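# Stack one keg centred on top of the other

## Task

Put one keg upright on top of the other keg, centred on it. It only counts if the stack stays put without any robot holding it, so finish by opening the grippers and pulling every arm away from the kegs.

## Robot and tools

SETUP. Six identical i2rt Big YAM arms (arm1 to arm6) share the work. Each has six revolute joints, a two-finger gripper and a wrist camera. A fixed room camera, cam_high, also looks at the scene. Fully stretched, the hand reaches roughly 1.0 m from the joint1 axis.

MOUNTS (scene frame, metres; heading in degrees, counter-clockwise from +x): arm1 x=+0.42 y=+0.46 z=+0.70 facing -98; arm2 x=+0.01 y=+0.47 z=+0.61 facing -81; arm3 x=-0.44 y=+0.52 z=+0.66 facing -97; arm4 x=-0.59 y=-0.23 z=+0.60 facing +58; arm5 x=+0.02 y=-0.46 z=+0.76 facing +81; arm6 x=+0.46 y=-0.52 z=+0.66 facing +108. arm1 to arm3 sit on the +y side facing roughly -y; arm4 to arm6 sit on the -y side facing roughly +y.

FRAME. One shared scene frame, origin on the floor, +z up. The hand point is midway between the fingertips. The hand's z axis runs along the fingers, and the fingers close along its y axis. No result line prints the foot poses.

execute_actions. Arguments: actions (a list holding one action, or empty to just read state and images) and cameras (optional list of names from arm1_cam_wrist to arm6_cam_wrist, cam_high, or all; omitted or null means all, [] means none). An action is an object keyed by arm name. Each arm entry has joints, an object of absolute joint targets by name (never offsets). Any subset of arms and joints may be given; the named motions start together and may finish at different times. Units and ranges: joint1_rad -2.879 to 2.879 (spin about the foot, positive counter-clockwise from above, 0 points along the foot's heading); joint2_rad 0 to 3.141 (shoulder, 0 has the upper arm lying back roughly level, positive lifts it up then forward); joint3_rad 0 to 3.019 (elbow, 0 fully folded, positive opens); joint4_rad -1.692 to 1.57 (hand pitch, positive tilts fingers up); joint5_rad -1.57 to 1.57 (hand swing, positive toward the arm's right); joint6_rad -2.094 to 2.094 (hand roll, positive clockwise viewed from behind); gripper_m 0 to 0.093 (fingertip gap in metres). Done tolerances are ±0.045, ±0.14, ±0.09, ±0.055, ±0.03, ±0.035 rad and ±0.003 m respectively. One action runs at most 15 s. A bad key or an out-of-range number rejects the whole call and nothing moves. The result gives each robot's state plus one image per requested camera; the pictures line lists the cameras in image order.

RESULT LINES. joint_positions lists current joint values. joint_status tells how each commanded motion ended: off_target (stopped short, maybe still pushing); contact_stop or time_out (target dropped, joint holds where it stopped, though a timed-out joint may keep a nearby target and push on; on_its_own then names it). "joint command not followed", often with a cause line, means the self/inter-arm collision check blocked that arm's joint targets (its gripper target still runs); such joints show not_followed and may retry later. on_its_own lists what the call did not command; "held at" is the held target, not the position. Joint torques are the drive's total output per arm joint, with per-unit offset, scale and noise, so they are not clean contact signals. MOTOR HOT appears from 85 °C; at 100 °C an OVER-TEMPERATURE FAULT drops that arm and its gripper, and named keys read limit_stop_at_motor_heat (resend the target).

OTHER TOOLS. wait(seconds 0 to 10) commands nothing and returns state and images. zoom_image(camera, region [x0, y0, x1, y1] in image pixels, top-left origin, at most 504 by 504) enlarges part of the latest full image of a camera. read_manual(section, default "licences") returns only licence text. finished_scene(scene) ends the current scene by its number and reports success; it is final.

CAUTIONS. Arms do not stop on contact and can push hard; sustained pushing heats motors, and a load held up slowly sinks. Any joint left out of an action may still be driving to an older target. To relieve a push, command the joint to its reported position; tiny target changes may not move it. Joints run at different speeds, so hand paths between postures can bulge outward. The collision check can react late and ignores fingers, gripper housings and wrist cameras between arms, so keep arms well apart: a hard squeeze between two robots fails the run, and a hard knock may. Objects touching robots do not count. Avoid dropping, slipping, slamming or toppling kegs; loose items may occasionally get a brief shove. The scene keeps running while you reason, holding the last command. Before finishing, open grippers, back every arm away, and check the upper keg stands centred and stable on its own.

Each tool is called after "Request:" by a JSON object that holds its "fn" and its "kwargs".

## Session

Request:
{"fn": "execute_actions", "kwargs": {"actions": []}}

Scene clock: 0.00 s.
Joint torques (N m, as the arm reports them, + toward a larger angle): no reading
arm1.joint_positions: joint1_rad=+0.335 joint2_rad=+0.552 joint3_rad=+1.370 joint4_rad=-1.331 joint5_rad=+0.108 joint6_rad=-0.405 gripper_m=+0.094
arm1.joint_status: not commanded
arm1.hand: x=+0.4428 y=+0.2492 z=+1.2473 quat_wxyz=(-0.282, -0.424, -0.752, +0.418) (m; scene frame)
arm2.joint_positions: joint1_rad=-0.242 joint2_rad=+0.622 joint3_rad=+1.469 joint4_rad=-1.475 joint5_rad=-0.151 joint6_rad=+0.288 gripper_m=+0.095
arm2.joint_status: not commanded
arm2.hand: x=+0.0204 y=+0.2620 z=+1.1543 quat_wxyz=(-0.392, -0.713, -0.533, +0.232) (m; scene frame)
arm3.joint_positions: joint1_rad=+0.167 joint2_rad=+0.609 joint3_rad=+1.467 joint4_rad=-1.241 joint5_rad=+0.190 joint6_rad=+0.489 gripper_m=+0.095
arm3.joint_status: not commanded
arm3.hand: x=-0.4689 y=+0.2897 z=+1.2622 quat_wxyz=(-0.444, -0.729, -0.394, +0.340) (m; scene frame)
arm4.joint_positions: joint1_rad=-0.407 joint2_rad=+0.532 joint3_rad=+1.318 joint4_rad=-1.422 joint5_rad=-0.044 joint6_rad=-0.500 gripper_m=+0.094
arm4.joint_status: not commanded
arm4.hand: x=-0.4380 y=-0.1079 z=+1.1075 quat_wxyz=(-0.452, +0.478, -0.752, -0.036) (m; scene frame)
arm5.joint_positions: joint1_rad=+0.310 joint2_rad=+0.629 joint3_rad=+1.465 joint4_rad=-1.187 joint5_rad=+0.267 joint6_rad=+0.089 gripper_m=+0.095
arm5.joint_status: not commanded
arm5.hand: x=+0.0331 y=-0.2214 z=+1.3672 quat_wxyz=(-0.438, +0.536, -0.614, -0.380) (m; scene frame)
arm6.joint_positions: joint1_rad=-0.104 joint2_rad=+0.546 joint3_rad=+1.337 joint4_rad=-1.509 joint5_rad=-0.206 joint6_rad=+0.511 gripper_m=+0.094
arm6.joint_status: not commanded
arm6.hand: x=+0.3842 y=-0.3415 z=+1.1558 quat_wxyz=(-0.085, +0.572, -0.706, -0.408) (m; scene frame)
pictures: arm1_cam_wrist, arm2_cam_wrist, arm3_cam_wrist, arm4_cam_wrist, arm5_cam_wrist, arm6_cam_wrist, cam_high
Images, in order (width x height): arm1_cam_wrist 504x504, arm2_cam_wrist 504x504, arm3_cam_wrist 504x504, arm4_cam_wrist 504x504, arm5_cam_wrist 504x504, arm6_cam_wrist 504x504, cam_high 504x504.

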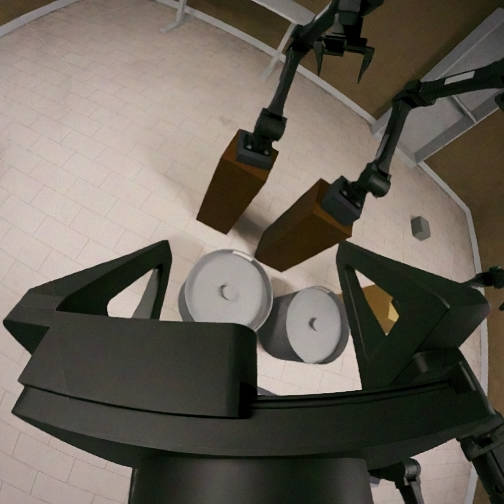

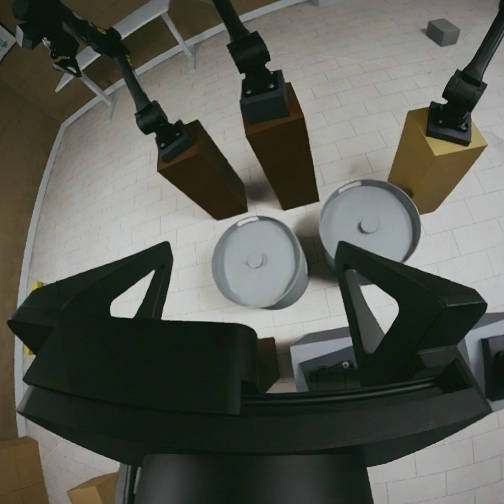

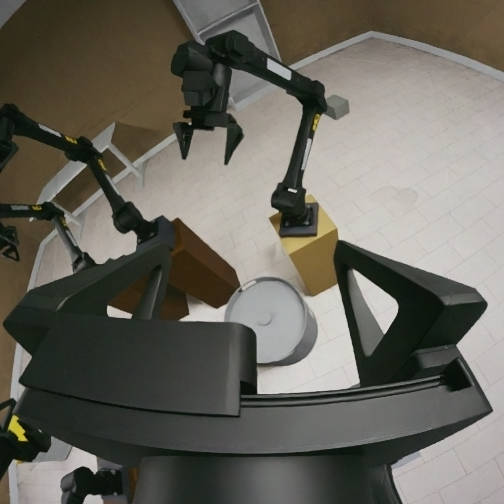

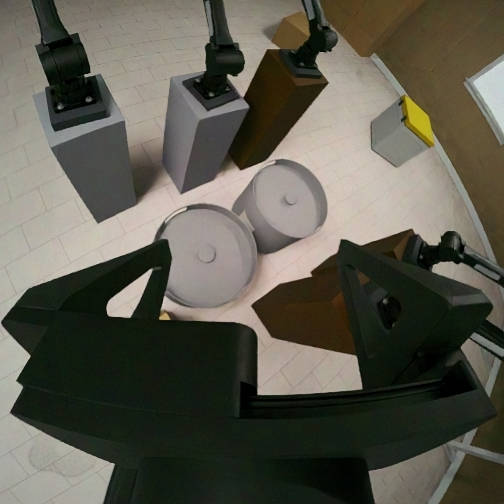

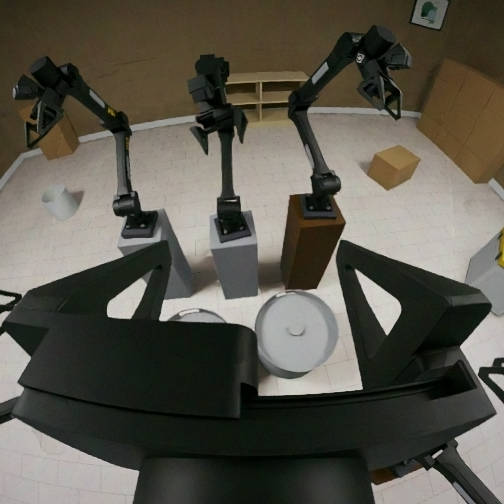

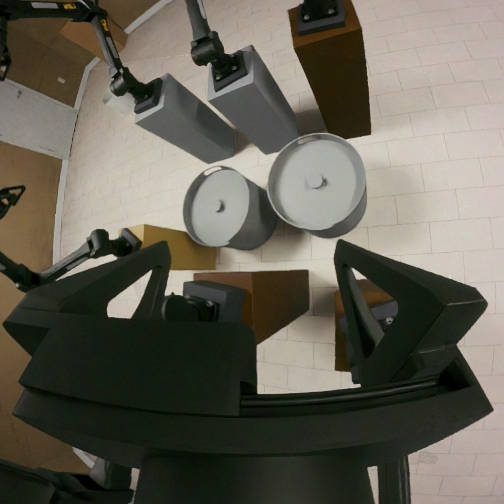

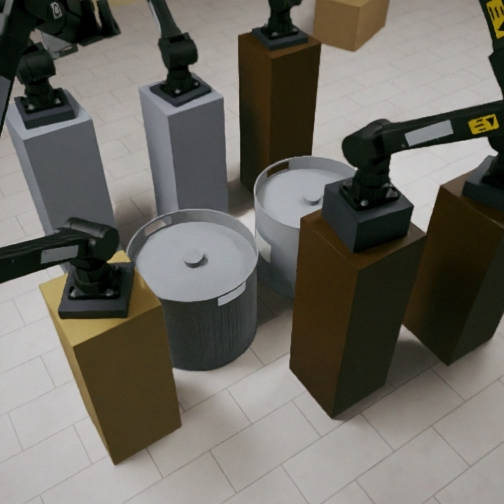

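Request:
{"fn": "execute_actions", "kwargs": {"actions": [{"arm1":{"joints":{"joint1_rad":-0.03,"joint2_rad":1.3,"joint3_rad":0.694,"joint4_rad":-1.0,"joint5_rad":0,"joint6_rad":-0.95}},"arm4":{"joints":{"joint1_rad":0.9}},"arm3":{"joints":{"joint1_rad":-1.0}},"arm2":{"joints":{"joint1_rad":0.115,"joint2_rad":1.3,"joint3_rad":0.67,"joint4_rad":-1.0,"joint5_rad":0,"joint6_rad":1.05}},"arm5":{"joints":{"joint1_rad":-0.062,"joint2_rad":1.3,"joint3_rad":0.871,"joint4_rad":-1.15,"joint5_rad":0,"joint6_rad":-1.0}},"arm6":{"joints":{"joint1_rad":-0.085,"joint2_rad":1.3,"joint3_rad":0.92,"joint4_rad":-1.2,"joint5_rad":0,"joint6_rad":1.007}}}], "cameras": []}}

Request:
{"fn": "execute_actions", "kwargs": {"actions": [{"arm1":{"joints":{"joint2_rad":2.291,"joint4_rad":0.04}},"arm2":{"joints":{"joint2_rad":2.0,"joint4_rad":-0.235}},"arm5":{"joints":{"joint2_rad":2.49,"joint4_rad":0.045}},"arm6":{"joints":{"joint2_rad":2.21,"joint4_rad":-0.27}}}], "cameras": ["arm1_cam_wrist","arm2_cam_wrist","arm5_cam_wrist","arm6_cam_wrist","cam_high"]}}

Scene clock: 4.00 s.
Joint torques (N m, as the arm reports them, + toward a larger angle): arm1=[ 0.79 -5.77  8.28  0.22 -0.15 -0.02] | arm2=[-0.52 -5.7   8.71  0.81  0.06  0.19] | arm3=[-1.2   3.13  9.7   1.85  0.11  0.02] | arm4=[-0.51  4.9  10.12  2.17  0.01  0.05] | arm5=[  2.41 -11.63  10.02   0.29  -0.26  -0.08] | arm6=[ 0.6  -8.9   7.93  0.15  0.27  0.11]
arm1.joint_positions: joint1_rad=-0.028 joint2_rad=+1.293 joint3_rad=+0.681 joint4_rad=-1.010 joint5_rad=+0.001 joint6_rad=-0.939 gripper_m=+0.094
arm1.joint_status: all done
arm1.hand: x=+0.3743 y=+0.1803 z=+0.7498 quat_wxyz=(+0.006, -0.385, -0.922, -0.026) (m; scene frame)
arm2.joint_positions: joint1_rad=+0.109 joint2_rad=+1.299 joint3_rad=+0.669 joint4_rad=-1.015 joint5_rad=-0.001 joint6_rad=+1.038 gripper_m=+0.095
arm2.joint_status: all done
arm2.hand: x=+0.0843 y=+0.2039 z=+0.6481 quat_wxyz=(+0.039, -0.919, -0.392, -0.006) (m; scene frame)
arm3.joint_positions: joint1_rad=-0.989 joint2_rad=+0.609 joint3_rad=+1.467 joint4_rad=-1.241 joint5_rad=+0.190 joint6_rad=+0.489 gripper_m=+0.095
arm3.joint_status: all done
arm3.hand: x=-0.6623 y=+0.4457 z=+1.2613 quat_wxyz=(-0.181, -0.827, +0.064, +0.528) (m; scene frame)
arm4.joint_positions: joint1_rad=+0.896 joint2_rad=+0.532 joint3_rad=+1.318 joint4_rad=-1.422 joint5_rad=-0.044 joint6_rad=-0.500 gripper_m=+0.094
arm4.joint_status: all done
arm4.hand: x=-0.6682 y=-0.0414 z=+1.1039 quat_wxyz=(-0.330, +0.839, -0.311, -0.299) (m; scene frame)
arm5.joint_positions: joint1_rad=-0.065 joint2_rad=+1.305 joint3_rad=+0.864 joint4_rad=-1.150 joint5_rad=+0.003 joint6_rad=-0.984 gripper_m=+0.095
arm5.joint_status: all done
arm5.hand: x=+0.0964 y=-0.1413 z=+0.8628 quat_wxyz=(+0.009, +0.918, -0.397, +0.001) (m; scene frame)
arm6.joint_positions: joint1_rad=-0.099 joint2_rad=+1.288 joint3_rad=+0.911 joint4_rad=-1.214 joint5_rad=-0.002 joint6_rad=+0.996 gripper_m=+0.094
arm6.joint_status: all done
arm6.hand: x=+0.3891 y=-0.1946 z=+0.7837 quat_wxyz=(+0.001, +0.384, -0.923, +0.016) (m; scene frame)
pictures: none
No camera images: the call's "cameras" was empty. Leave "cameras" out to get every camera's image.

Scene clock: 5.70 s.
Joint torques (N m, as the arm reports them, + toward a larger angle): arm1=[  1.   -10.97   0.08   0.57  -0.16  -0.01] | arm2=[-0.47 -9.05  3.04  0.97  0.06  0.18] | arm3=[-1.16  3.15  9.7   1.85  0.11  0.02] | arm4=[-0.48  4.91 10.15  2.16  0.01  0.06] | arm5=[  2.99 -17.74   0.12   0.51  -0.21  -0.06] | arm6=[  1.5  -16.03   2.35   0.35   0.2    0.07]
arm1.joint_positions: joint1_rad=-0.028 joint2_rad=+2.280 joint3_rad=+0.690 joint4_rad=+0.026 joint5_rad=+0.001 joint6_rad=-0.939 gripper_m=+0.094
arm1.joint_status: all done
arm1.hand: x=+0.3699 y=+0.1505 z=+0.4474 quat_wxyz=(-0.001, -0.385, -0.923, +0.002) (m; scene frame)
arm2.joint_positions: joint1_rad=+0.109 joint2_rad=+1.982 joint3_rad=+0.669 joint4_rad=-0.251 joint5_rad=-0.001 joint6_rad=+1.038 gripper_m=+0.095
arm2.joint_status: all done
arm2.hand: x=+0.0997 y=+0.1487 z=+0.4398 quat_wxyz=(-0.001, -0.920, -0.392, +0.000) (m; scene frame)
arm3.joint_positions: joint1_rad=-0.989 joint2_rad=+0.609 joint3_rad=+1.467 joint4_rad=-1.241 joint5_rad=+0.190 joint6_rad=+0.489 gripper_m=+0.095
arm3.joint_status: not commanded
arm3.hand: x=-0.6623 y=+0.4457 z=+1.2613 quat_wxyz=(-0.181, -0.827, +0.064, +0.528) (m; scene frame)
arm4.joint_positions: joint1_rad=+0.896 joint2_rad=+0.532 joint3_rad=+1.318 joint4_rad=-1.422 joint5_rad=-0.044 joint6_rad=-0.500 gripper_m=+0.094
arm4.joint_status: not commanded
arm4.hand: x=-0.6682 y=-0.0414 z=+1.1039 quat_wxyz=(-0.330, +0.839, -0.311, -0.299) (m; scene frame)
arm5.joint_positions: joint1_rad=-0.065 joint2_rad=+2.480 joint3_rad=+0.865 joint4_rad=+0.032 joint5_rad=+0.003 joint6_rad=-0.985 gripper_m=+0.095
arm5.joint_status: all done
arm5.hand: x=+0.0984 y=-0.1256 z=+0.4402 quat_wxyz=(+0.004, +0.918, -0.397, +0.001) (m; scene frame)
arm6.joint_positions: joint1_rad=-0.099 joint2_rad=+2.203 joint3_rad=+0.911 joint4_rad=-0.286 joint5_rad=-0.002 joint6_rad=+0.996 gripper_m=+0.094
arm6.joint_status: all done
arm6.hand: x=+0.3766 y=-0.1276 z=+0.4389 quat_wxyz=(+0.000, +0.383, -0.924, +0.010) (m; scene frame)
pictures: arm1_cam_wrist, arm2_cam_wrist, arm5_cam_wrist, arm6_cam_wrist, cam_high
Images, in order (width x height): arm1_cam_wrist 504x504, arm2_cam_wrist 504x504, arm5_cam_wrist 504x504, arm6_cam_wrist 504x504, cam_high 504x504.

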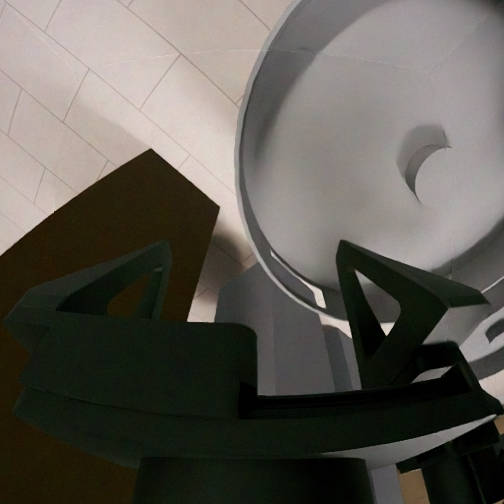

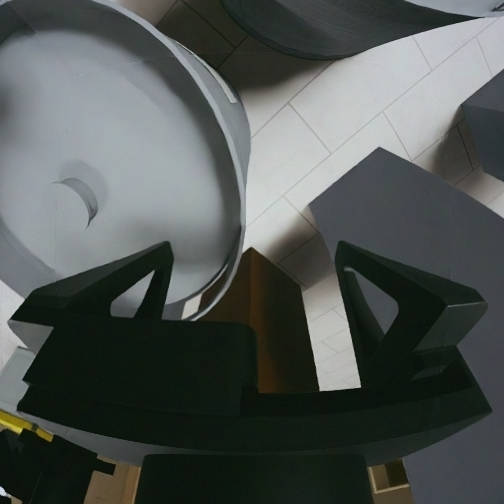

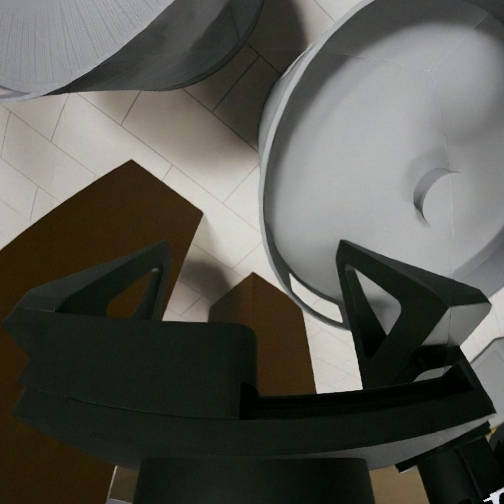

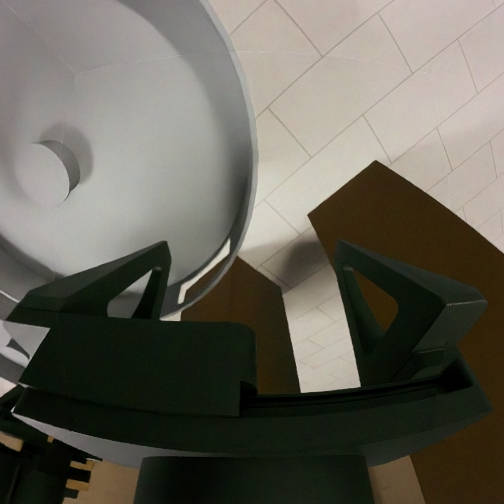

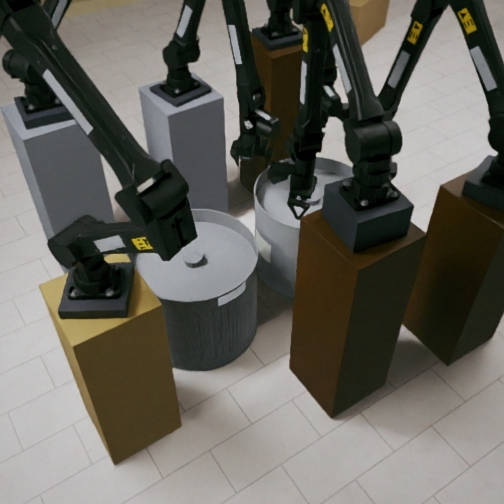

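Request:
{"fn": "execute_actions", "kwargs": {"actions": [{"arm1":{"joints":{"joint1_rad":0.018,"joint2_rad":2.705,"joint3_rad":0.913,"joint4_rad":0.23,"joint6_rad":-0.91}},"arm2":{"joints":{"joint1_rad":0.142,"joint2_rad":2.43,"joint3_rad":0.806,"joint4_rad":0.06,"joint6_rad":1.08}},"arm5":{"joints":{"joint1_rad":-0.092,"joint2_rad":2.85,"joint3_rad":1.134,"joint4_rad":0.152,"joint6_rad":-1.03}},"arm6":{"joints":{"joint1_rad":-0.125,"joint2_rad":2.568,"joint3_rad":1.072,"joint4_rad":-0.058}}}], "cameras": ["arm1_cam_wrist"]}}

Request:
{"fn": "execute_actions", "kwargs": {"actions": [{"arm1":{"joints":{"gripper_m":0}},"arm2":{"joints":{"gripper_m":0}},"arm5":{"joints":{"gripper_m":0}},"arm6":{"joints":{"gripper_m":0}}}], "cameras": ["arm1_cam_wrist","arm5_cam_wrist","cam_high"]}}

Request:
{"fn": "zoom_image", "kwargs": {"camera": "cam_high", "region": [220,130,360,270]}}

Scene clock: 10.00 s.
Joint torques (N m, as the arm reports them, + toward a larger angle): arm1=[ 2.07 -0.47  1.87  1.92  0.11  0.26] | arm2=[ -0.15 -10.79   0.21   0.96   0.04   0.16] | arm3=[-1.14  3.09  9.69  1.86  0.11  0.02] | arm4=[-0.4   4.96 10.12  2.13  0.    0.05] | arm5=[ 2.87 -5.77  3.33  1.1   0.37 -0.06] | arm6=[ -2.23 -12.59  -1.03  -0.67   0.79   0.07]
arm1.joint_positions: joint1_rad=+0.004 joint2_rad=+2.530 joint3_rad=+0.881 joint4_rad=+0.194 joint5_rad=-0.007 joint6_rad=-0.923 gripper_m=+0.094
arm1.joint_status: joint2_rad time_out (moved +0.250 of +0.425); the others done
arm1.on_its_own: joint2_rad reads +2.530 and still pushes toward +2.705 since a time_out
arm1.hand: x=+0.3745 y=+0.0947 z=+0.3685 quat_wxyz=(-0.018, -0.377, -0.924, +0.053) (m; scene frame)
arm2.joint_positions: joint1_rad=+0.132 joint2_rad=+2.416 joint3_rad=+0.801 joint4_rad=+0.044 joint5_rad=-0.001 joint6_rad=+1.070 gripper_m=+0.095
arm2.joint_status: all done
arm2.hand: x=+0.1063 y=+0.1528 z=+0.3077 quat_wxyz=(+0.003, -0.922, -0.388, -0.001) (m; scene frame)
arm3.joint_positions: joint1_rad=-0.989 joint2_rad=+0.609 joint3_rad=+1.467 joint4_rad=-1.241 joint5_rad=+0.190 joint6_rad=+0.489 gripper_m=+0.095
arm3.joint_status: not commanded
arm3.hand: x=-0.6623 y=+0.4457 z=+1.2613 quat_wxyz=(-0.181, -0.827, +0.064, +0.528) (m; scene frame)
arm4.joint_positions: joint1_rad=+0.896 joint2_rad=+0.532 joint3_rad=+1.318 joint4_rad=-1.422 joint5_rad=-0.044 joint6_rad=-0.500 gripper_m=+0.094
arm4.joint_status: not commanded
arm4.hand: x=-0.6682 y=-0.0414 z=+1.1039 quat_wxyz=(-0.330, +0.839, -0.311, -0.299) (m; scene frame)
arm5.joint_positions: joint1_rad=-0.097 joint2_rad=+2.708 joint3_rad=+1.098 joint4_rad=+0.129 joint5_rad=-0.010 joint6_rad=-1.017 gripper_m=+0.095
arm5.joint_status: joint2_rad time_out (moved +0.228 of +0.370); the others done
arm5.on_its_own: joint2_rad reads +2.708 and still pushes toward +2.850 since a time_out
arm5.hand: x=+0.1219 y=-0.0705 z=+0.3597 quat_wxyz=(-0.045, +0.917, -0.396, -0.014) (m; scene frame)
arm6.joint_positions: joint1_rad=-0.103 joint2_rad=+2.492 joint3_rad=+1.104 joint4_rad=-0.039 joint5_rad=-0.015 joint6_rad=+0.996 gripper_m=+0.094
arm6.joint_status: all done
arm6.hand: x=+0.3634 y=-0.0647 z=+0.3419 quat_wxyz=(-0.007, +0.381, -0.922, -0.066) (m; scene frame)
pictures: arm1_cam_wrist
joint command not followed: on one or more control steps a check withheld the commanded joint targets of the arm1 arm, and it was not sent them on those steps.
cause: the commanded joint targets would bring a part of the robot too close to another arm (this arm's wrist (the part past joint 4) and the other arm's wrist (the part past joint 4)); next, command targets that bring no part of the robot closer to that arm.
joint command not followed: on one or more control steps a check withheld the commanded joint targets of the arm5 arm, and it was not sent them on those steps.
cause: the commanded joint targets would bring a part of the robot too close to another arm (this arm's wrist (the part past joint 4) and the other arm's wrist (the part past joint 4)); next, command targets that bring no part of the robot closer to that arm.
Images, in order (width x height): arm1_cam_wrist 504x504.

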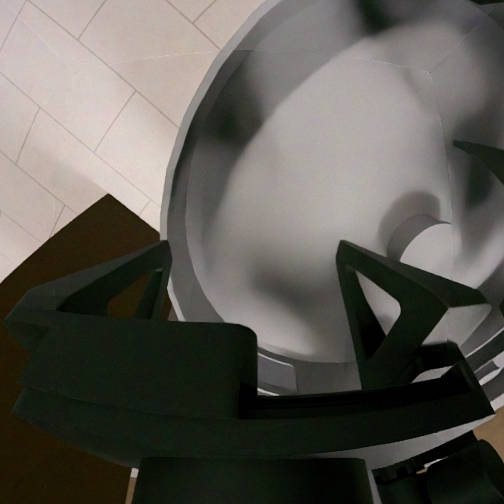

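not run: a stop came earlier in this reply.

This scene's latest camera images include none from cam_high. They are from: arm1_cam_wrist. Call execute_actions without "cameras", or with cam_high in "cameras", to get its image.

Request:
{"fn": "execute_actions", "kwargs": {"actions": [{"arm1":{"joints":{"joint2_rad":2.44,"joint3_rad":0.82,"joint4_rad":0.15}},"arm5":{"joints":{"joint2_rad":2.61,"joint3_rad":1.02,"joint4_rad":0.11}},"arm6":{"joints":{"joint2_rad":2.33,"joint3_rad":1.05,"joint4_rad":-0.15}}}], "cameras": []}}

Request:
{"fn": "execute_actions", "kwargs": {"actions": [{"arm1":{"joints":{"joint2_rad":2.458,"joint3_rad":0.76,"joint4_rad":0.127}},"arm5":{"joints":{"joint2_rad":2.626,"joint3_rad":0.962,"joint4_rad":0.093}},"arm6":{"joints":{"joint2_rad":2.344,"joint3_rad":0.956,"joint4_rad":-0.183}}}], "cameras": ["arm1_cam_wrist","arm2_cam_wrist","arm5_cam_wrist","arm6_cam_wrist"]}}

Scene clock: 13.80 s.
Joint torques (N m, as the arm reports them, + toward a larger angle): arm1=[  1.78 -12.82  -0.49  -0.25   0.     0.21] | arm2=[ -0.11 -10.73   0.24   0.98   0.03   0.16] | arm3=[-1.16  3.13  9.7   1.86  0.11  0.01] | arm4=[-0.56  4.91 10.15  2.13  0.    0.06] | arm5=[  3.18 -20.2    0.16   0.14   0.06  -0.06] | arm6=[ -2.22 -16.86  -2.05  -1.79   0.82   0.08]
arm1.joint_positions: joint1_rad=+0.006 joint2_rad=+2.437 joint3_rad=+0.822 joint4_rad=+0.158 joint5_rad=-0.003 joint6_rad=-0.918 gripper_m=+0.094
arm1.joint_status: all done
arm1.hand: x=+0.3750 y=+0.0985 z=+0.3993 quat_wxyz=(-0.016, -0.379, -0.924, +0.053) (m; scene frame)
arm2.joint_positions: joint1_rad=+0.132 joint2_rad=+2.416 joint3_rad=+0.801 joint4_rad=+0.044 joint5_rad=-0.001 joint6_rad=+1.070 gripper_m=+0.095
arm2.joint_status: not commanded
arm2.hand: x=+0.1063 y=+0.1528 z=+0.3077 quat_wxyz=(+0.003, -0.922, -0.388, -0.001) (m; scene frame)
arm3.joint_positions: joint1_rad=-0.989 joint2_rad=+0.609 joint3_rad=+1.467 joint4_rad=-1.241 joint5_rad=+0.190 joint6_rad=+0.489 gripper_m=+0.095
arm3.joint_status: not commanded
arm3.hand: x=-0.6623 y=+0.4457 z=+1.2613 quat_wxyz=(-0.181, -0.827, +0.064, +0.528) (m; scene frame)
arm4.joint_positions: joint1_rad=+0.896 joint2_rad=+0.532 joint3_rad=+1.318 joint4_rad=-1.422 joint5_rad=-0.044 joint6_rad=-0.500 gripper_m=+0.094
arm4.joint_status: not commanded
arm4.hand: x=-0.6682 y=-0.0414 z=+1.1039 quat_wxyz=(-0.330, +0.839, -0.311, -0.299) (m; scene frame)
arm5.joint_positions: joint1_rad=-0.097 joint2_rad=+2.607 joint3_rad=+1.021 joint4_rad=+0.115 joint5_rad=-0.003 joint6_rad=-1.017 gripper_m=+0.095
arm5.joint_status: all done
arm5.hand: x=+0.1230 y=-0.0714 z=+0.3967 quat_wxyz=(-0.050, +0.917, -0.396, -0.011) (m; scene frame)
arm6.joint_positions: joint1_rad=-0.103 joint2_rad=+2.467 joint3_rad=+1.096 joint4_rad=-0.082 joint5_rad=-0.015 joint6_rad=+0.996 gripper_m=+0.094
arm6.joint_status: joint4_rad time_out (moved -0.044 of -0.111); the others done
arm6.on_its_own: joint2_rad is held at +2.474, not at your +2.330, since a time_out
arm6.hand: x=+0.3643 y=-0.0690 z=+0.3510 quat_wxyz=(-0.005, +0.382, -0.923, -0.053) (m; scene frame)
pictures: none
joint command not followed: on one or more control steps a check withheld the commanded joint targets of the arm6 arm, and it was not sent them on those steps.
cause: the commanded joint targets would bring a part of the robot too close to another arm (this arm's wrist (the part past joint 4) and the other arm's wrist (the part past joint 4)); next, command targets that bring no part of the robot closer to that arm.
No camera images: the call's "cameras" was empty. Leave "cameras" out to get every camera's image.

not run: a stop came earlier in this reply.

Request:
{"fn": "execute_actions", "kwargs": {"actions": [{"arm1":{"joints":{"joint2_rad":2.465,"joint3_rad":0.755,"joint4_rad":0.12}},"arm5":{"joints":{"joint2_rad":2.635,"joint3_rad":0.96,"joint4_rad":0.088}}}], "cameras": []}}

Request:
{"fn": "execute_actions", "kwargs": {"actions": [{"arm6":{"joints":{"joint2_rad":2.33,"joint3_rad":1.05,"joint4_rad":-0.15}}}], "cameras": []}}

Request:
{"fn": "execute_actions", "kwargs": {"actions": [{"arm6":{"joints":{"joint2_rad":2.344,"joint3_rad":0.956,"joint4_rad":-0.19}}}], "cameras": ["arm1_cam_wrist","arm2_cam_wrist","arm5_cam_wrist","arm6_cam_wrist"]}}

Scene clock: 15.90 s.
Joint torques (N m, as the arm reports them, + toward a larger angle): arm1=[  1.77 -10.72  -1.02  -0.68  -0.02   0.17] | arm2=[ -0.05 -10.77   0.24   0.96   0.03   0.16] | arm3=[-1.15  3.07  9.7   1.85  0.11  0.02] | arm4=[-0.58  4.96 10.15  2.16  0.    0.05] | arm5=[  2.53 -18.07  -0.81  -0.07   0.06  -0.08] | arm6=[ -1.44 -17.33  -2.33  -1.94   0.75   0.08]
arm1.joint_positions: joint1_rad=+0.006 joint2_rad=+2.448 joint3_rad=+0.751 joint4_rad=+0.131 joint5_rad=-0.003 joint6_rad=-0.918 gripper_m=+0.094
arm1.joint_status: all done
arm1.hand: x=+0.3820 y=+0.1542 z=+0.3969 quat_wxyz=(-0.002, -0.379, -0.925, +0.000) (m; scene frame)
arm2.joint_positions: joint1_rad=+0.132 joint2_rad=+2.416 joint3_rad=+0.801 joint4_rad=+0.044 joint5_rad=-0.001 joint6_rad=+1.070 gripper_m=+0.095
arm2.joint_status: not commanded
arm2.hand: x=+0.1063 y=+0.1528 z=+0.3077 quat_wxyz=(+0.003, -0.922, -0.388, -0.001) (m; scene frame)
arm3.joint_positions: joint1_rad=-0.989 joint2_rad=+0.609 joint3_rad=+1.467 joint4_rad=-1.241 joint5_rad=+0.190 joint6_rad=+0.489 gripper_m=+0.095
arm3.joint_status: not commanded
arm3.hand: x=-0.6623 y=+0.4457 z=+1.2613 quat_wxyz=(-0.181, -0.827, +0.064, +0.528) (m; scene frame)
arm4.joint_positions: joint1_rad=+0.896 joint2_rad=+0.532 joint3_rad=+1.318 joint4_rad=-1.422 joint5_rad=-0.044 joint6_rad=-0.500 gripper_m=+0.094
arm4.joint_status: not commanded
arm4.hand: x=-0.6682 y=-0.0414 z=+1.1039 quat_wxyz=(-0.330, +0.839, -0.311, -0.299) (m; scene frame)
arm5.joint_positions: joint1_rad=-0.097 joint2_rad=+2.618 joint3_rad=+0.959 joint4_rad=+0.098 joint5_rad=-0.003 joint6_rad=-1.017 gripper_m=+0.095
arm5.joint_status: all done
arm5.hand: x=+0.1103 y=-0.1183 z=+0.3925 quat_wxyz=(-0.006, +0.918, -0.397, -0.005) (m; scene frame)
arm6.joint_positions: joint1_rad=-0.103 joint2_rad=+2.467 joint3_rad=+1.096 joint4_rad=-0.082 joint5_rad=-0.015 joint6_rad=+0.996 gripper_m=+0.094
arm6.joint_status: not commanded
arm6.on_its_own: joint2_rad is held at +2.474, not at your +2.330, since a time_out
arm6.hand: x=+0.3643 y=-0.0690 z=+0.3510 quat_wxyz=(-0.005, +0.382, -0.923, -0.053) (m; scene frame)
pictures: none
No camera images: the call's "cameras" was empty. Leave "cameras" out to get every camera's image.

Scene clock: 16.80 s.
Joint torques (N m, as the arm reports them, + toward a larger angle): arm1=[  1.46 -10.82  -0.97  -0.63   0.01   0.19] | arm2=[ -0.07 -10.76   0.23   0.97   0.03   0.15] | arm3=[-1.17  3.14  9.7   1.86  0.11  0.02] | arm4=[-0.55  4.93 10.16  2.15  0.    0.06] | arm5=[  2.68 -17.78  -0.7    0.1    0.06  -0.08] | arm6=[ -1.58 -18.39   2.02  -0.41   0.23   0.1 ]
arm1.joint_positions: joint1_rad=+0.006 joint2_rad=+2.448 joint3_rad=+0.751 joint4_rad=+0.131 joint5_rad=-0.003 joint6_rad=-0.918 gripper_m=+0.094
arm1.joint_status: not commanded
arm1.hand: x=+0.3820 y=+0.1542 z=+0.3969 quat_wxyz=(-0.002, -0.379, -0.925, +0.000) (m; scene frame)
arm2.joint_positions: joint1_rad=+0.132 joint2_rad=+2.416 joint3_rad=+0.801 joint4_rad=+0.044 joint5_rad=-0.001 joint6_rad=+1.070 gripper_m=+0.095
arm2.joint_status: not commanded
arm2.hand: x=+0.1063 y=+0.1528 z=+0.3077 quat_wxyz=(+0.003, -0.922, -0.388, -0.001) (m; scene frame)
arm3.joint_positions: joint1_rad=-0.989 joint2_rad=+0.609 joint3_rad=+1.467 joint4_rad=-1.241 joint5_rad=+0.190 joint6_rad=+0.489 gripper_m=+0.095
arm3.joint_status: not commanded
arm3.hand: x=-0.6623 y=+0.4457 z=+1.2613 quat_wxyz=(-0.181, -0.827, +0.064, +0.528) (m; scene frame)
arm4.joint_positions: joint1_rad=+0.896 joint2_rad=+0.532 joint3_rad=+1.318 joint4_rad=-1.422 joint5_rad=-0.044 joint6_rad=-0.500 gripper_m=+0.094
arm4.joint_status: not commanded
arm4.hand: x=-0.6682 y=-0.0414 z=+1.1039 quat_wxyz=(-0.330, +0.839, -0.311, -0.299) (m; scene frame)
arm5.joint_positions: joint1_rad=-0.097 joint2_rad=+2.618 joint3_rad=+0.959 joint4_rad=+0.098 joint5_rad=-0.003 joint6_rad=-1.017 gripper_m=+0.095
arm5.joint_status: not commanded
arm5.hand: x=+0.1103 y=-0.1183 z=+0.3925 quat_wxyz=(-0.006, +0.918, -0.397, -0.005) (m; scene frame)
arm6.joint_positions: joint1_rad=-0.113 joint2_rad=+2.344 joint3_rad=+1.054 joint4_rad=-0.137 joint5_rad=-0.002 joint6_rad=+0.996 gripper_m=+0.094
arm6.joint_status: all done
arm6.hand: x=+0.3684 y=-0.0559 z=+0.3990 quat_wxyz=(-0.014, +0.376, -0.924, -0.065) (m; scene frame)
pictures: none
No camera images: the call's "cameras" was empty. Leave "cameras" out to get every camera's image.

Scene clock: 17.70 s.
Joint torques (N m, as the arm reports them, + toward a larger angle): arm1=[  1.79 -10.86  -1.01  -0.62  -0.02   0.17] | arm2=[ -0.18 -10.75   0.23   0.97   0.04   0.16] | arm3=[-1.19  3.16  9.7   1.85  0.11  0.02] | arm4=[-0.36  5.09 10.15  2.15  0.01  0.05] | arm5=[  3.29 -17.53  -0.93   0.01   0.01  -0.06] | arm6=[ -0.44 -16.39   1.28  -0.35   0.15   0.05]
arm1.joint_positions: joint1_rad=+0.006 joint2_rad=+2.448 joint3_rad=+0.751 joint4_rad=+0.131 joint5_rad=-0.003 joint6_rad=-0.918 gripper_m=+0.094
arm1.joint_status: not commanded
arm1.hand: x=+0.3820 y=+0.1542 z=+0.3969 quat_wxyz=(-0.002, -0.379, -0.925, +0.000) (m; scene frame)
arm2.joint_positions: joint1_rad=+0.132 joint2_rad=+2.416 joint3_rad=+0.801 joint4_rad=+0.044 joint5_rad=-0.001 joint6_rad=+1.070 gripper_m=+0.095
arm2.joint_status: not commanded
arm2.hand: x=+0.1063 y=+0.1528 z=+0.3077 quat_wxyz=(+0.003, -0.922, -0.388, -0.001) (m; scene frame)
arm3.joint_positions: joint1_rad=-0.989 joint2_rad=+0.609 joint3_rad=+1.467 joint4_rad=-1.241 joint5_rad=+0.190 joint6_rad=+0.489 gripper_m=+0.095
arm3.joint_status: not commanded
arm3.hand: x=-0.6623 y=+0.4457 z=+1.2613 quat_wxyz=(-0.181, -0.827, +0.064, +0.528) (m; scene frame)
arm4.joint_positions: joint1_rad=+0.896 joint2_rad=+0.532 joint3_rad=+1.318 joint4_rad=-1.422 joint5_rad=-0.044 joint6_rad=-0.500 gripper_m=+0.094
arm4.joint_status: not commanded
arm4.hand: x=-0.6682 y=-0.0414 z=+1.1039 quat_wxyz=(-0.330, +0.839, -0.311, -0.299) (m; scene frame)
arm5.joint_positions: joint1_rad=-0.097 joint2_rad=+2.618 joint3_rad=+0.959 joint4_rad=+0.098 joint5_rad=-0.003 joint6_rad=-1.017 gripper_m=+0.095
arm5.joint_status: not commanded
arm5.hand: x=+0.1103 y=-0.1183 z=+0.3925 quat_wxyz=(-0.006, +0.918, -0.397, -0.005) (m; scene frame)
arm6.joint_positions: joint1_rad=-0.113 joint2_rad=+2.344 joint3_rad=+0.952 joint4_rad=-0.182 joint5_rad=-0.002 joint6_rad=+0.997 gripper_m=+0.094
arm6.joint_status: all done
arm6.hand: x=+0.3831 y=-0.1286 z=+0.3884 quat_wxyz=(-0.001, +0.377, -0.926, +0.007) (m; scene frame)
pictures: arm1_cam_wrist, arm2_cam_wrist, arm5_cam_wrist, arm6_cam_wrist
Images, in order (width x height): arm1_cam_wrist 504x504, arm2_cam_wrist 504x504, arm5_cam_wrist 504x504, arm6_cam_wrist 504x504.

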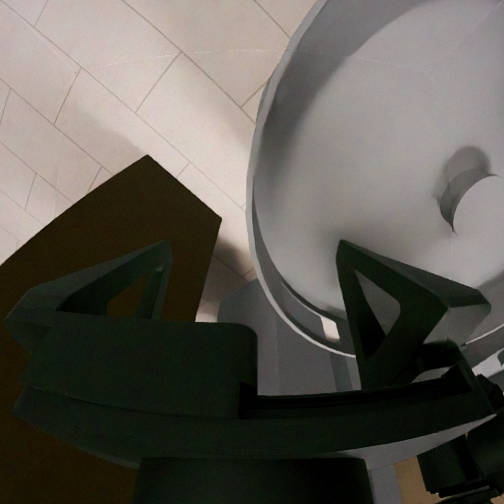

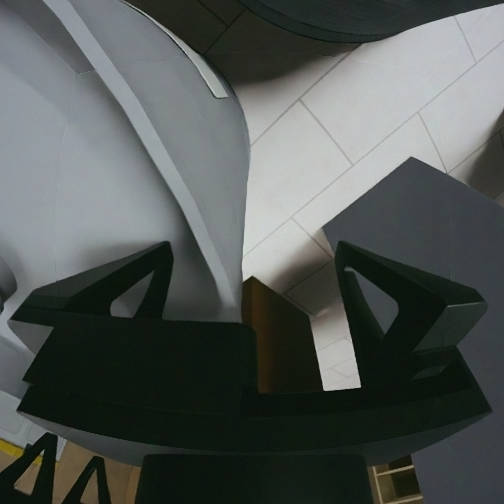

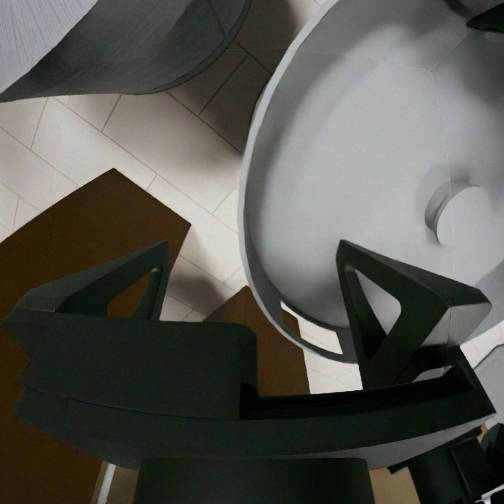

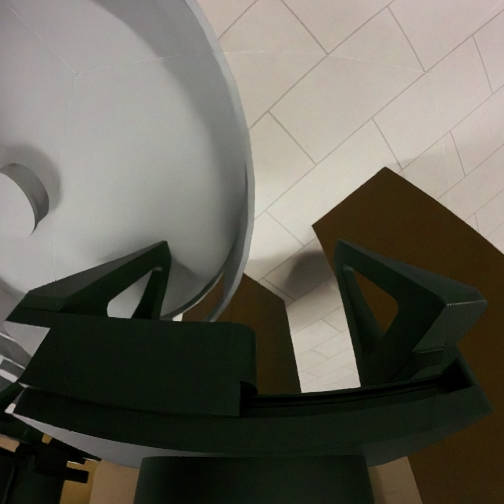

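Request:
{"fn": "execute_actions", "kwargs": {"actions": [{"arm1":{"joints":{"joint2_rad":2.595,"joint3_rad":0.83,"joint4_rad":0.18}},"arm5":{"joints":{"joint2_rad":2.75,"joint3_rad":1.035,"joint4_rad":0.125}},"arm6":{"joints":{"joint2_rad":2.465,"joint3_rad":1.005,"joint4_rad":-0.12}},"arm2":{"joints":{"joint3_rad":0.82}}}], "cameras": []}}

Request:
{"fn": "execute_actions", "kwargs": {"actions": [{"arm1":{"joints":{"joint2_rad":2.715,"joint3_rad":0.913,"joint4_rad":0.23}},"arm5":{"joints":{"joint2_rad":2.86,"joint3_rad":1.128,"joint4_rad":0.15}},"arm6":{"joints":{"joint2_rad":2.573,"joint3_rad":1.066,"joint4_rad":-0.06}}}], "cameras": []}}

Request:
{"fn": "execute_actions", "kwargs": {"actions": [{"arm1":{"joints":{"gripper_m":0}},"arm2":{"joints":{"gripper_m":0}},"arm5":{"joints":{"gripper_m":0}},"arm6":{"joints":{"gripper_m":0}}}], "cameras": ["arm1_cam_wrist","arm5_cam_wrist","arm6_cam_wrist"]}}

Scene clock: 20.17 s.
Joint torques (N m, as the arm reports them, + toward a larger angle): arm1=[  1.65 -11.77  -1.96   0.33  -0.02   0.2 ] | arm2=[ -0.16 -10.86   1.41   0.96   0.03   0.16] | arm3=[-1.12  3.07  9.7   1.86  0.11  0.02] | arm4=[-0.53  5.02 10.15  2.16  0.    0.06] | arm5=[  2.92 -18.49  -1.49   0.72   0.06  -0.04] | arm6=[ -0.91 -17.14   0.5    0.12   0.17   0.1 ]
arm1.joint_positions: joint1_rad=+0.006 joint2_rad=+2.586 joint3_rad=+0.832 joint4_rad=+0.170 joint5_rad=-0.003 joint6_rad=-0.918 gripper_m=+0.094
arm1.joint_status: all done
arm1.hand: x=+0.3824 y=+0.1574 z=+0.3524 quat_wxyz=(+0.000, -0.379, -0.925, -0.009) (m; scene frame)
arm2.joint_positions: joint1_rad=+0.132 joint2_rad=+2.416 joint3_rad=+0.801 joint4_rad=+0.044 joint5_rad=-0.001 joint6_rad=+1.070 gripper_m=+0.095
arm2.joint_status: all done
arm2.hand: x=+0.1064 y=+0.1526 z=+0.3077 quat_wxyz=(+0.003, -0.922, -0.388, -0.001) (m; scene frame)
arm3.joint_positions: joint1_rad=-0.989 joint2_rad=+0.609 joint3_rad=+1.467 joint4_rad=-1.241 joint5_rad=+0.190 joint6_rad=+0.489 gripper_m=+0.095
arm3.joint_status: not commanded
arm3.hand: x=-0.6623 y=+0.4457 z=+1.2613 quat_wxyz=(-0.181, -0.827, +0.064, +0.528) (m; scene frame)
arm4.joint_positions: joint1_rad=+0.896 joint2_rad=+0.532 joint3_rad=+1.318 joint4_rad=-1.422 joint5_rad=-0.044 joint6_rad=-0.500 gripper_m=+0.094
arm4.joint_status: not commanded
arm4.hand: x=-0.6682 y=-0.0414 z=+1.1039 quat_wxyz=(-0.330, +0.839, -0.311, -0.299) (m; scene frame)
arm5.joint_positions: joint1_rad=-0.097 joint2_rad=+2.741 joint3_rad=+1.035 joint4_rad=+0.117 joint5_rad=-0.003 joint6_rad=-1.017 gripper_m=+0.095
arm5.joint_status: all done
arm5.hand: x=+0.1072 y=-0.1294 z=+0.3492 quat_wxyz=(+0.008, +0.918, -0.397, -0.003) (m; scene frame)
arm6.joint_positions: joint1_rad=-0.113 joint2_rad=+2.460 joint3_rad=+1.005 joint4_rad=-0.131 joint5_rad=-0.002 joint6_rad=+0.997 gripper_m=+0.094
arm6.joint_status: all done
arm6.hand: x=+0.3840 y=-0.1318 z=+0.3472 quat_wxyz=(+0.001, +0.377, -0.926, +0.013) (m; scene frame)
pictures: none
No camera images: the call's "cameras" was empty. Leave "cameras" out to get every camera's image.

Scene clock: 21.00 s.
Joint torques (N m, as the arm reports them, + toward a larger angle): arm1=[  1.77 -11.14  -2.25   0.14  -0.16   0.2 ] | arm2=[ -0.21 -10.81   1.39   0.94   0.03   0.16] | arm3=[-1.19  3.14  9.7   1.86  0.11  0.02] | arm4=[-0.49  5.03 10.14  2.14  0.    0.05] | arm5=[  2.84 -18.23  -1.59   0.45   0.06  -0.1 ] | arm6=[ -1.42 -15.12   0.36   0.12   0.27   0.02]
arm1.joint_positions: joint1_rad=+0.008 joint2_rad=+2.690 joint3_rad=+0.918 joint4_rad=+0.225 joint5_rad=+0.001 joint6_rad=-0.919 gripper_m=+0.094
arm1.joint_status: all done
arm1.hand: x=+0.3805 y=+0.1424 z=+0.3159 quat_wxyz=(-0.003, -0.378, -0.926, +0.009) (m; scene frame)
arm2.joint_positions: joint1_rad=+0.132 joint2_rad=+2.416 joint3_rad=+0.801 joint4_rad=+0.044 joint5_rad=-0.001 joint6_rad=+1.070 gripper_m=+0.095
arm2.joint_status: not commanded
arm2.hand: x=+0.1064 y=+0.1526 z=+0.3077 quat_wxyz=(+0.003, -0.922, -0.388, -0.001) (m; scene frame)
arm3.joint_positions: joint1_rad=-0.989 joint2_rad=+0.609 joint3_rad=+1.467 joint4_rad=-1.241 joint5_rad=+0.190 joint6_rad=+0.489 gripper_m=+0.095
arm3.joint_status: not commanded
arm3.hand: x=-0.6623 y=+0.4457 z=+1.2613 quat_wxyz=(-0.181, -0.827, +0.064, +0.528) (m; scene frame)
arm4.joint_positions: joint1_rad=+0.896 joint2_rad=+0.532 joint3_rad=+1.318 joint4_rad=-1.422 joint5_rad=-0.044 joint6_rad=-0.500 gripper_m=+0.094
arm4.joint_status: not commanded
arm4.hand: x=-0.6682 y=-0.0414 z=+1.1039 quat_wxyz=(-0.330, +0.839, -0.311, -0.299) (m; scene frame)
arm5.joint_positions: joint1_rad=-0.097 joint2_rad=+2.849 joint3_rad=+1.129 joint4_rad=+0.141 joint5_rad=-0.003 joint6_rad=-1.017 gripper_m=+0.095
arm5.joint_status: all done
arm5.hand: x=+0.1083 y=-0.1247 z=+0.3093 quat_wxyz=(+0.003, +0.918, -0.397, -0.003) (m; scene frame)
arm6.joint_positions: joint1_rad=-0.115 joint2_rad=+2.546 joint3_rad=+1.067 joint4_rad=-0.067 joint5_rad=-0.003 joint6_rad=+1.001 gripper_m=+0.094
arm6.joint_status: all done
arm6.hand: x=+0.3817 y=-0.1168 z=+0.3166 quat_wxyz=(-0.003, +0.374, -0.927, -0.006) (m; scene frame)
pictures: none
No camera images: the call's "cameras" was empty. Leave "cameras" out to get every camera's image.

Scene clock: 21.93 s.
Joint torques (N m, as the arm reports them, + toward a larger angle): arm1=[  0.89 -11.34  -1.67   0.22  -0.17   0.44] | arm2=[ -0.46 -10.93   0.23   0.99  -0.32   0.71] | arm3=[-1.15  3.15  9.7   1.84  0.11  0.02] | arm4=[-0.49  4.93 10.18  2.18  0.01  0.05] | arm5=[  3.23 -18.23  -1.22   0.43   0.    -0.06] | arm6=[ -0.52 -14.46   0.66  -0.16   0.77  -0.46]
arm1.joint_positions: joint1_rad=+0.017 joint2_rad=+2.700 joint3_rad=+0.907 joint4_rad=+0.223 joint5_rad=+0.001 joint6_rad=-0.941 gripper_m=+0.001
arm1.joint_status: all done
arm1.hand: x=+0.3846 y=+0.1538 z=+0.3140 quat_wxyz=(+0.000, -0.364, -0.932, -0.001) (m; scene frame)
arm2.joint_positions: joint1_rad=+0.136 joint2_rad=+2.416 joint3_rad=+0.818 joint4_rad=+0.044 joint5_rad=+0.007 joint6_rad=+1.016 gripper_m=+0.002
arm2.joint_status: all done
arm2.hand: x=+0.1095 y=+0.1428 z=+0.3075 quat_wxyz=(-0.005, -0.910, -0.415, +0.004) (m; scene frame)
arm3.joint_positions: joint1_rad=-0.989 joint2_rad=+0.609 joint3_rad=+1.467 joint4_rad=-1.241 joint5_rad=+0.190 joint6_rad=+0.489 gripper_m=+0.095
arm3.joint_status: not commanded
arm3.hand: x=-0.6623 y=+0.4457 z=+1.2613 quat_wxyz=(-0.181, -0.827, +0.064, +0.528) (m; scene frame)
arm4.joint_positions: joint1_rad=+0.896 joint2_rad=+0.532 joint3_rad=+1.318 joint4_rad=-1.422 joint5_rad=-0.044 joint6_rad=-0.500 gripper_m=+0.094
arm4.joint_status: not commanded
arm4.hand: x=-0.6682 y=-0.0414 z=+1.1039 quat_wxyz=(-0.330, +0.839, -0.311, -0.299) (m; scene frame)
arm5.joint_positions: joint1_rad=-0.095 joint2_rad=+2.849 joint3_rad=+1.126 joint4_rad=+0.142 joint5_rad=-0.002 joint6_rad=-1.022 gripper_m=+0.002
arm5.joint_status: all done
arm5.hand: x=+0.1072 y=-0.1267 z=+0.3092 quat_wxyz=(+0.004, +0.919, -0.394, -0.002) (m; scene frame)
arm6.joint_positions: joint1_rad=-0.124 joint2_rad=+2.556 joint3_rad=+1.061 joint4_rad=-0.065 joint5_rad=-0.014 joint6_rad=+1.059 gripper_m=+0.002
arm6.joint_status: all done
arm6.hand: x=+0.3850 y=-0.1245 z=+0.3126 quat_wxyz=(+0.004, +0.343, -0.939, +0.000) (m; scene frame)
pictures: arm1_cam_wrist, arm5_cam_wrist, arm6_cam_wrist
Images, in order (width x height): arm1_cam_wrist 504x504, arm5_cam_wrist 504x504, arm6_cam_wrist 504x504.

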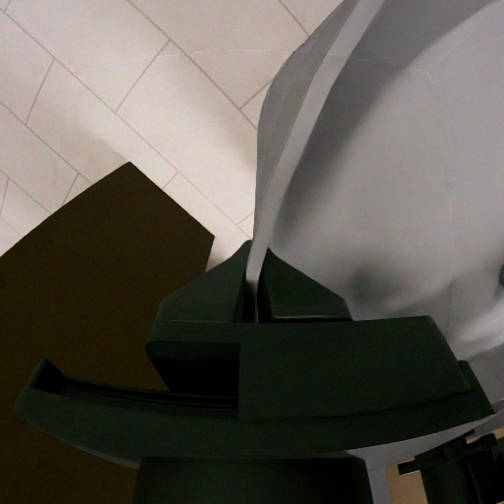

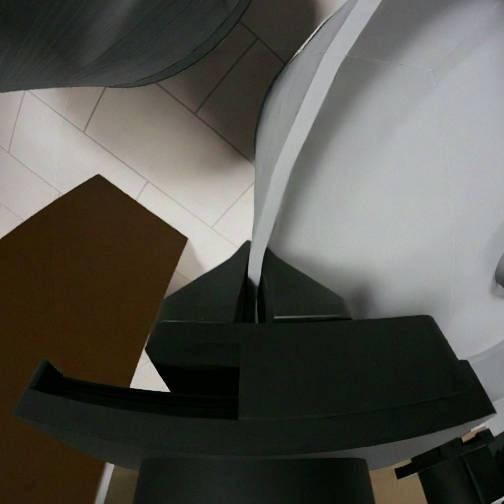

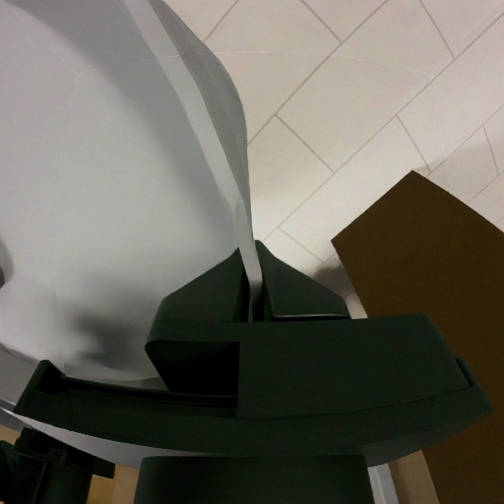

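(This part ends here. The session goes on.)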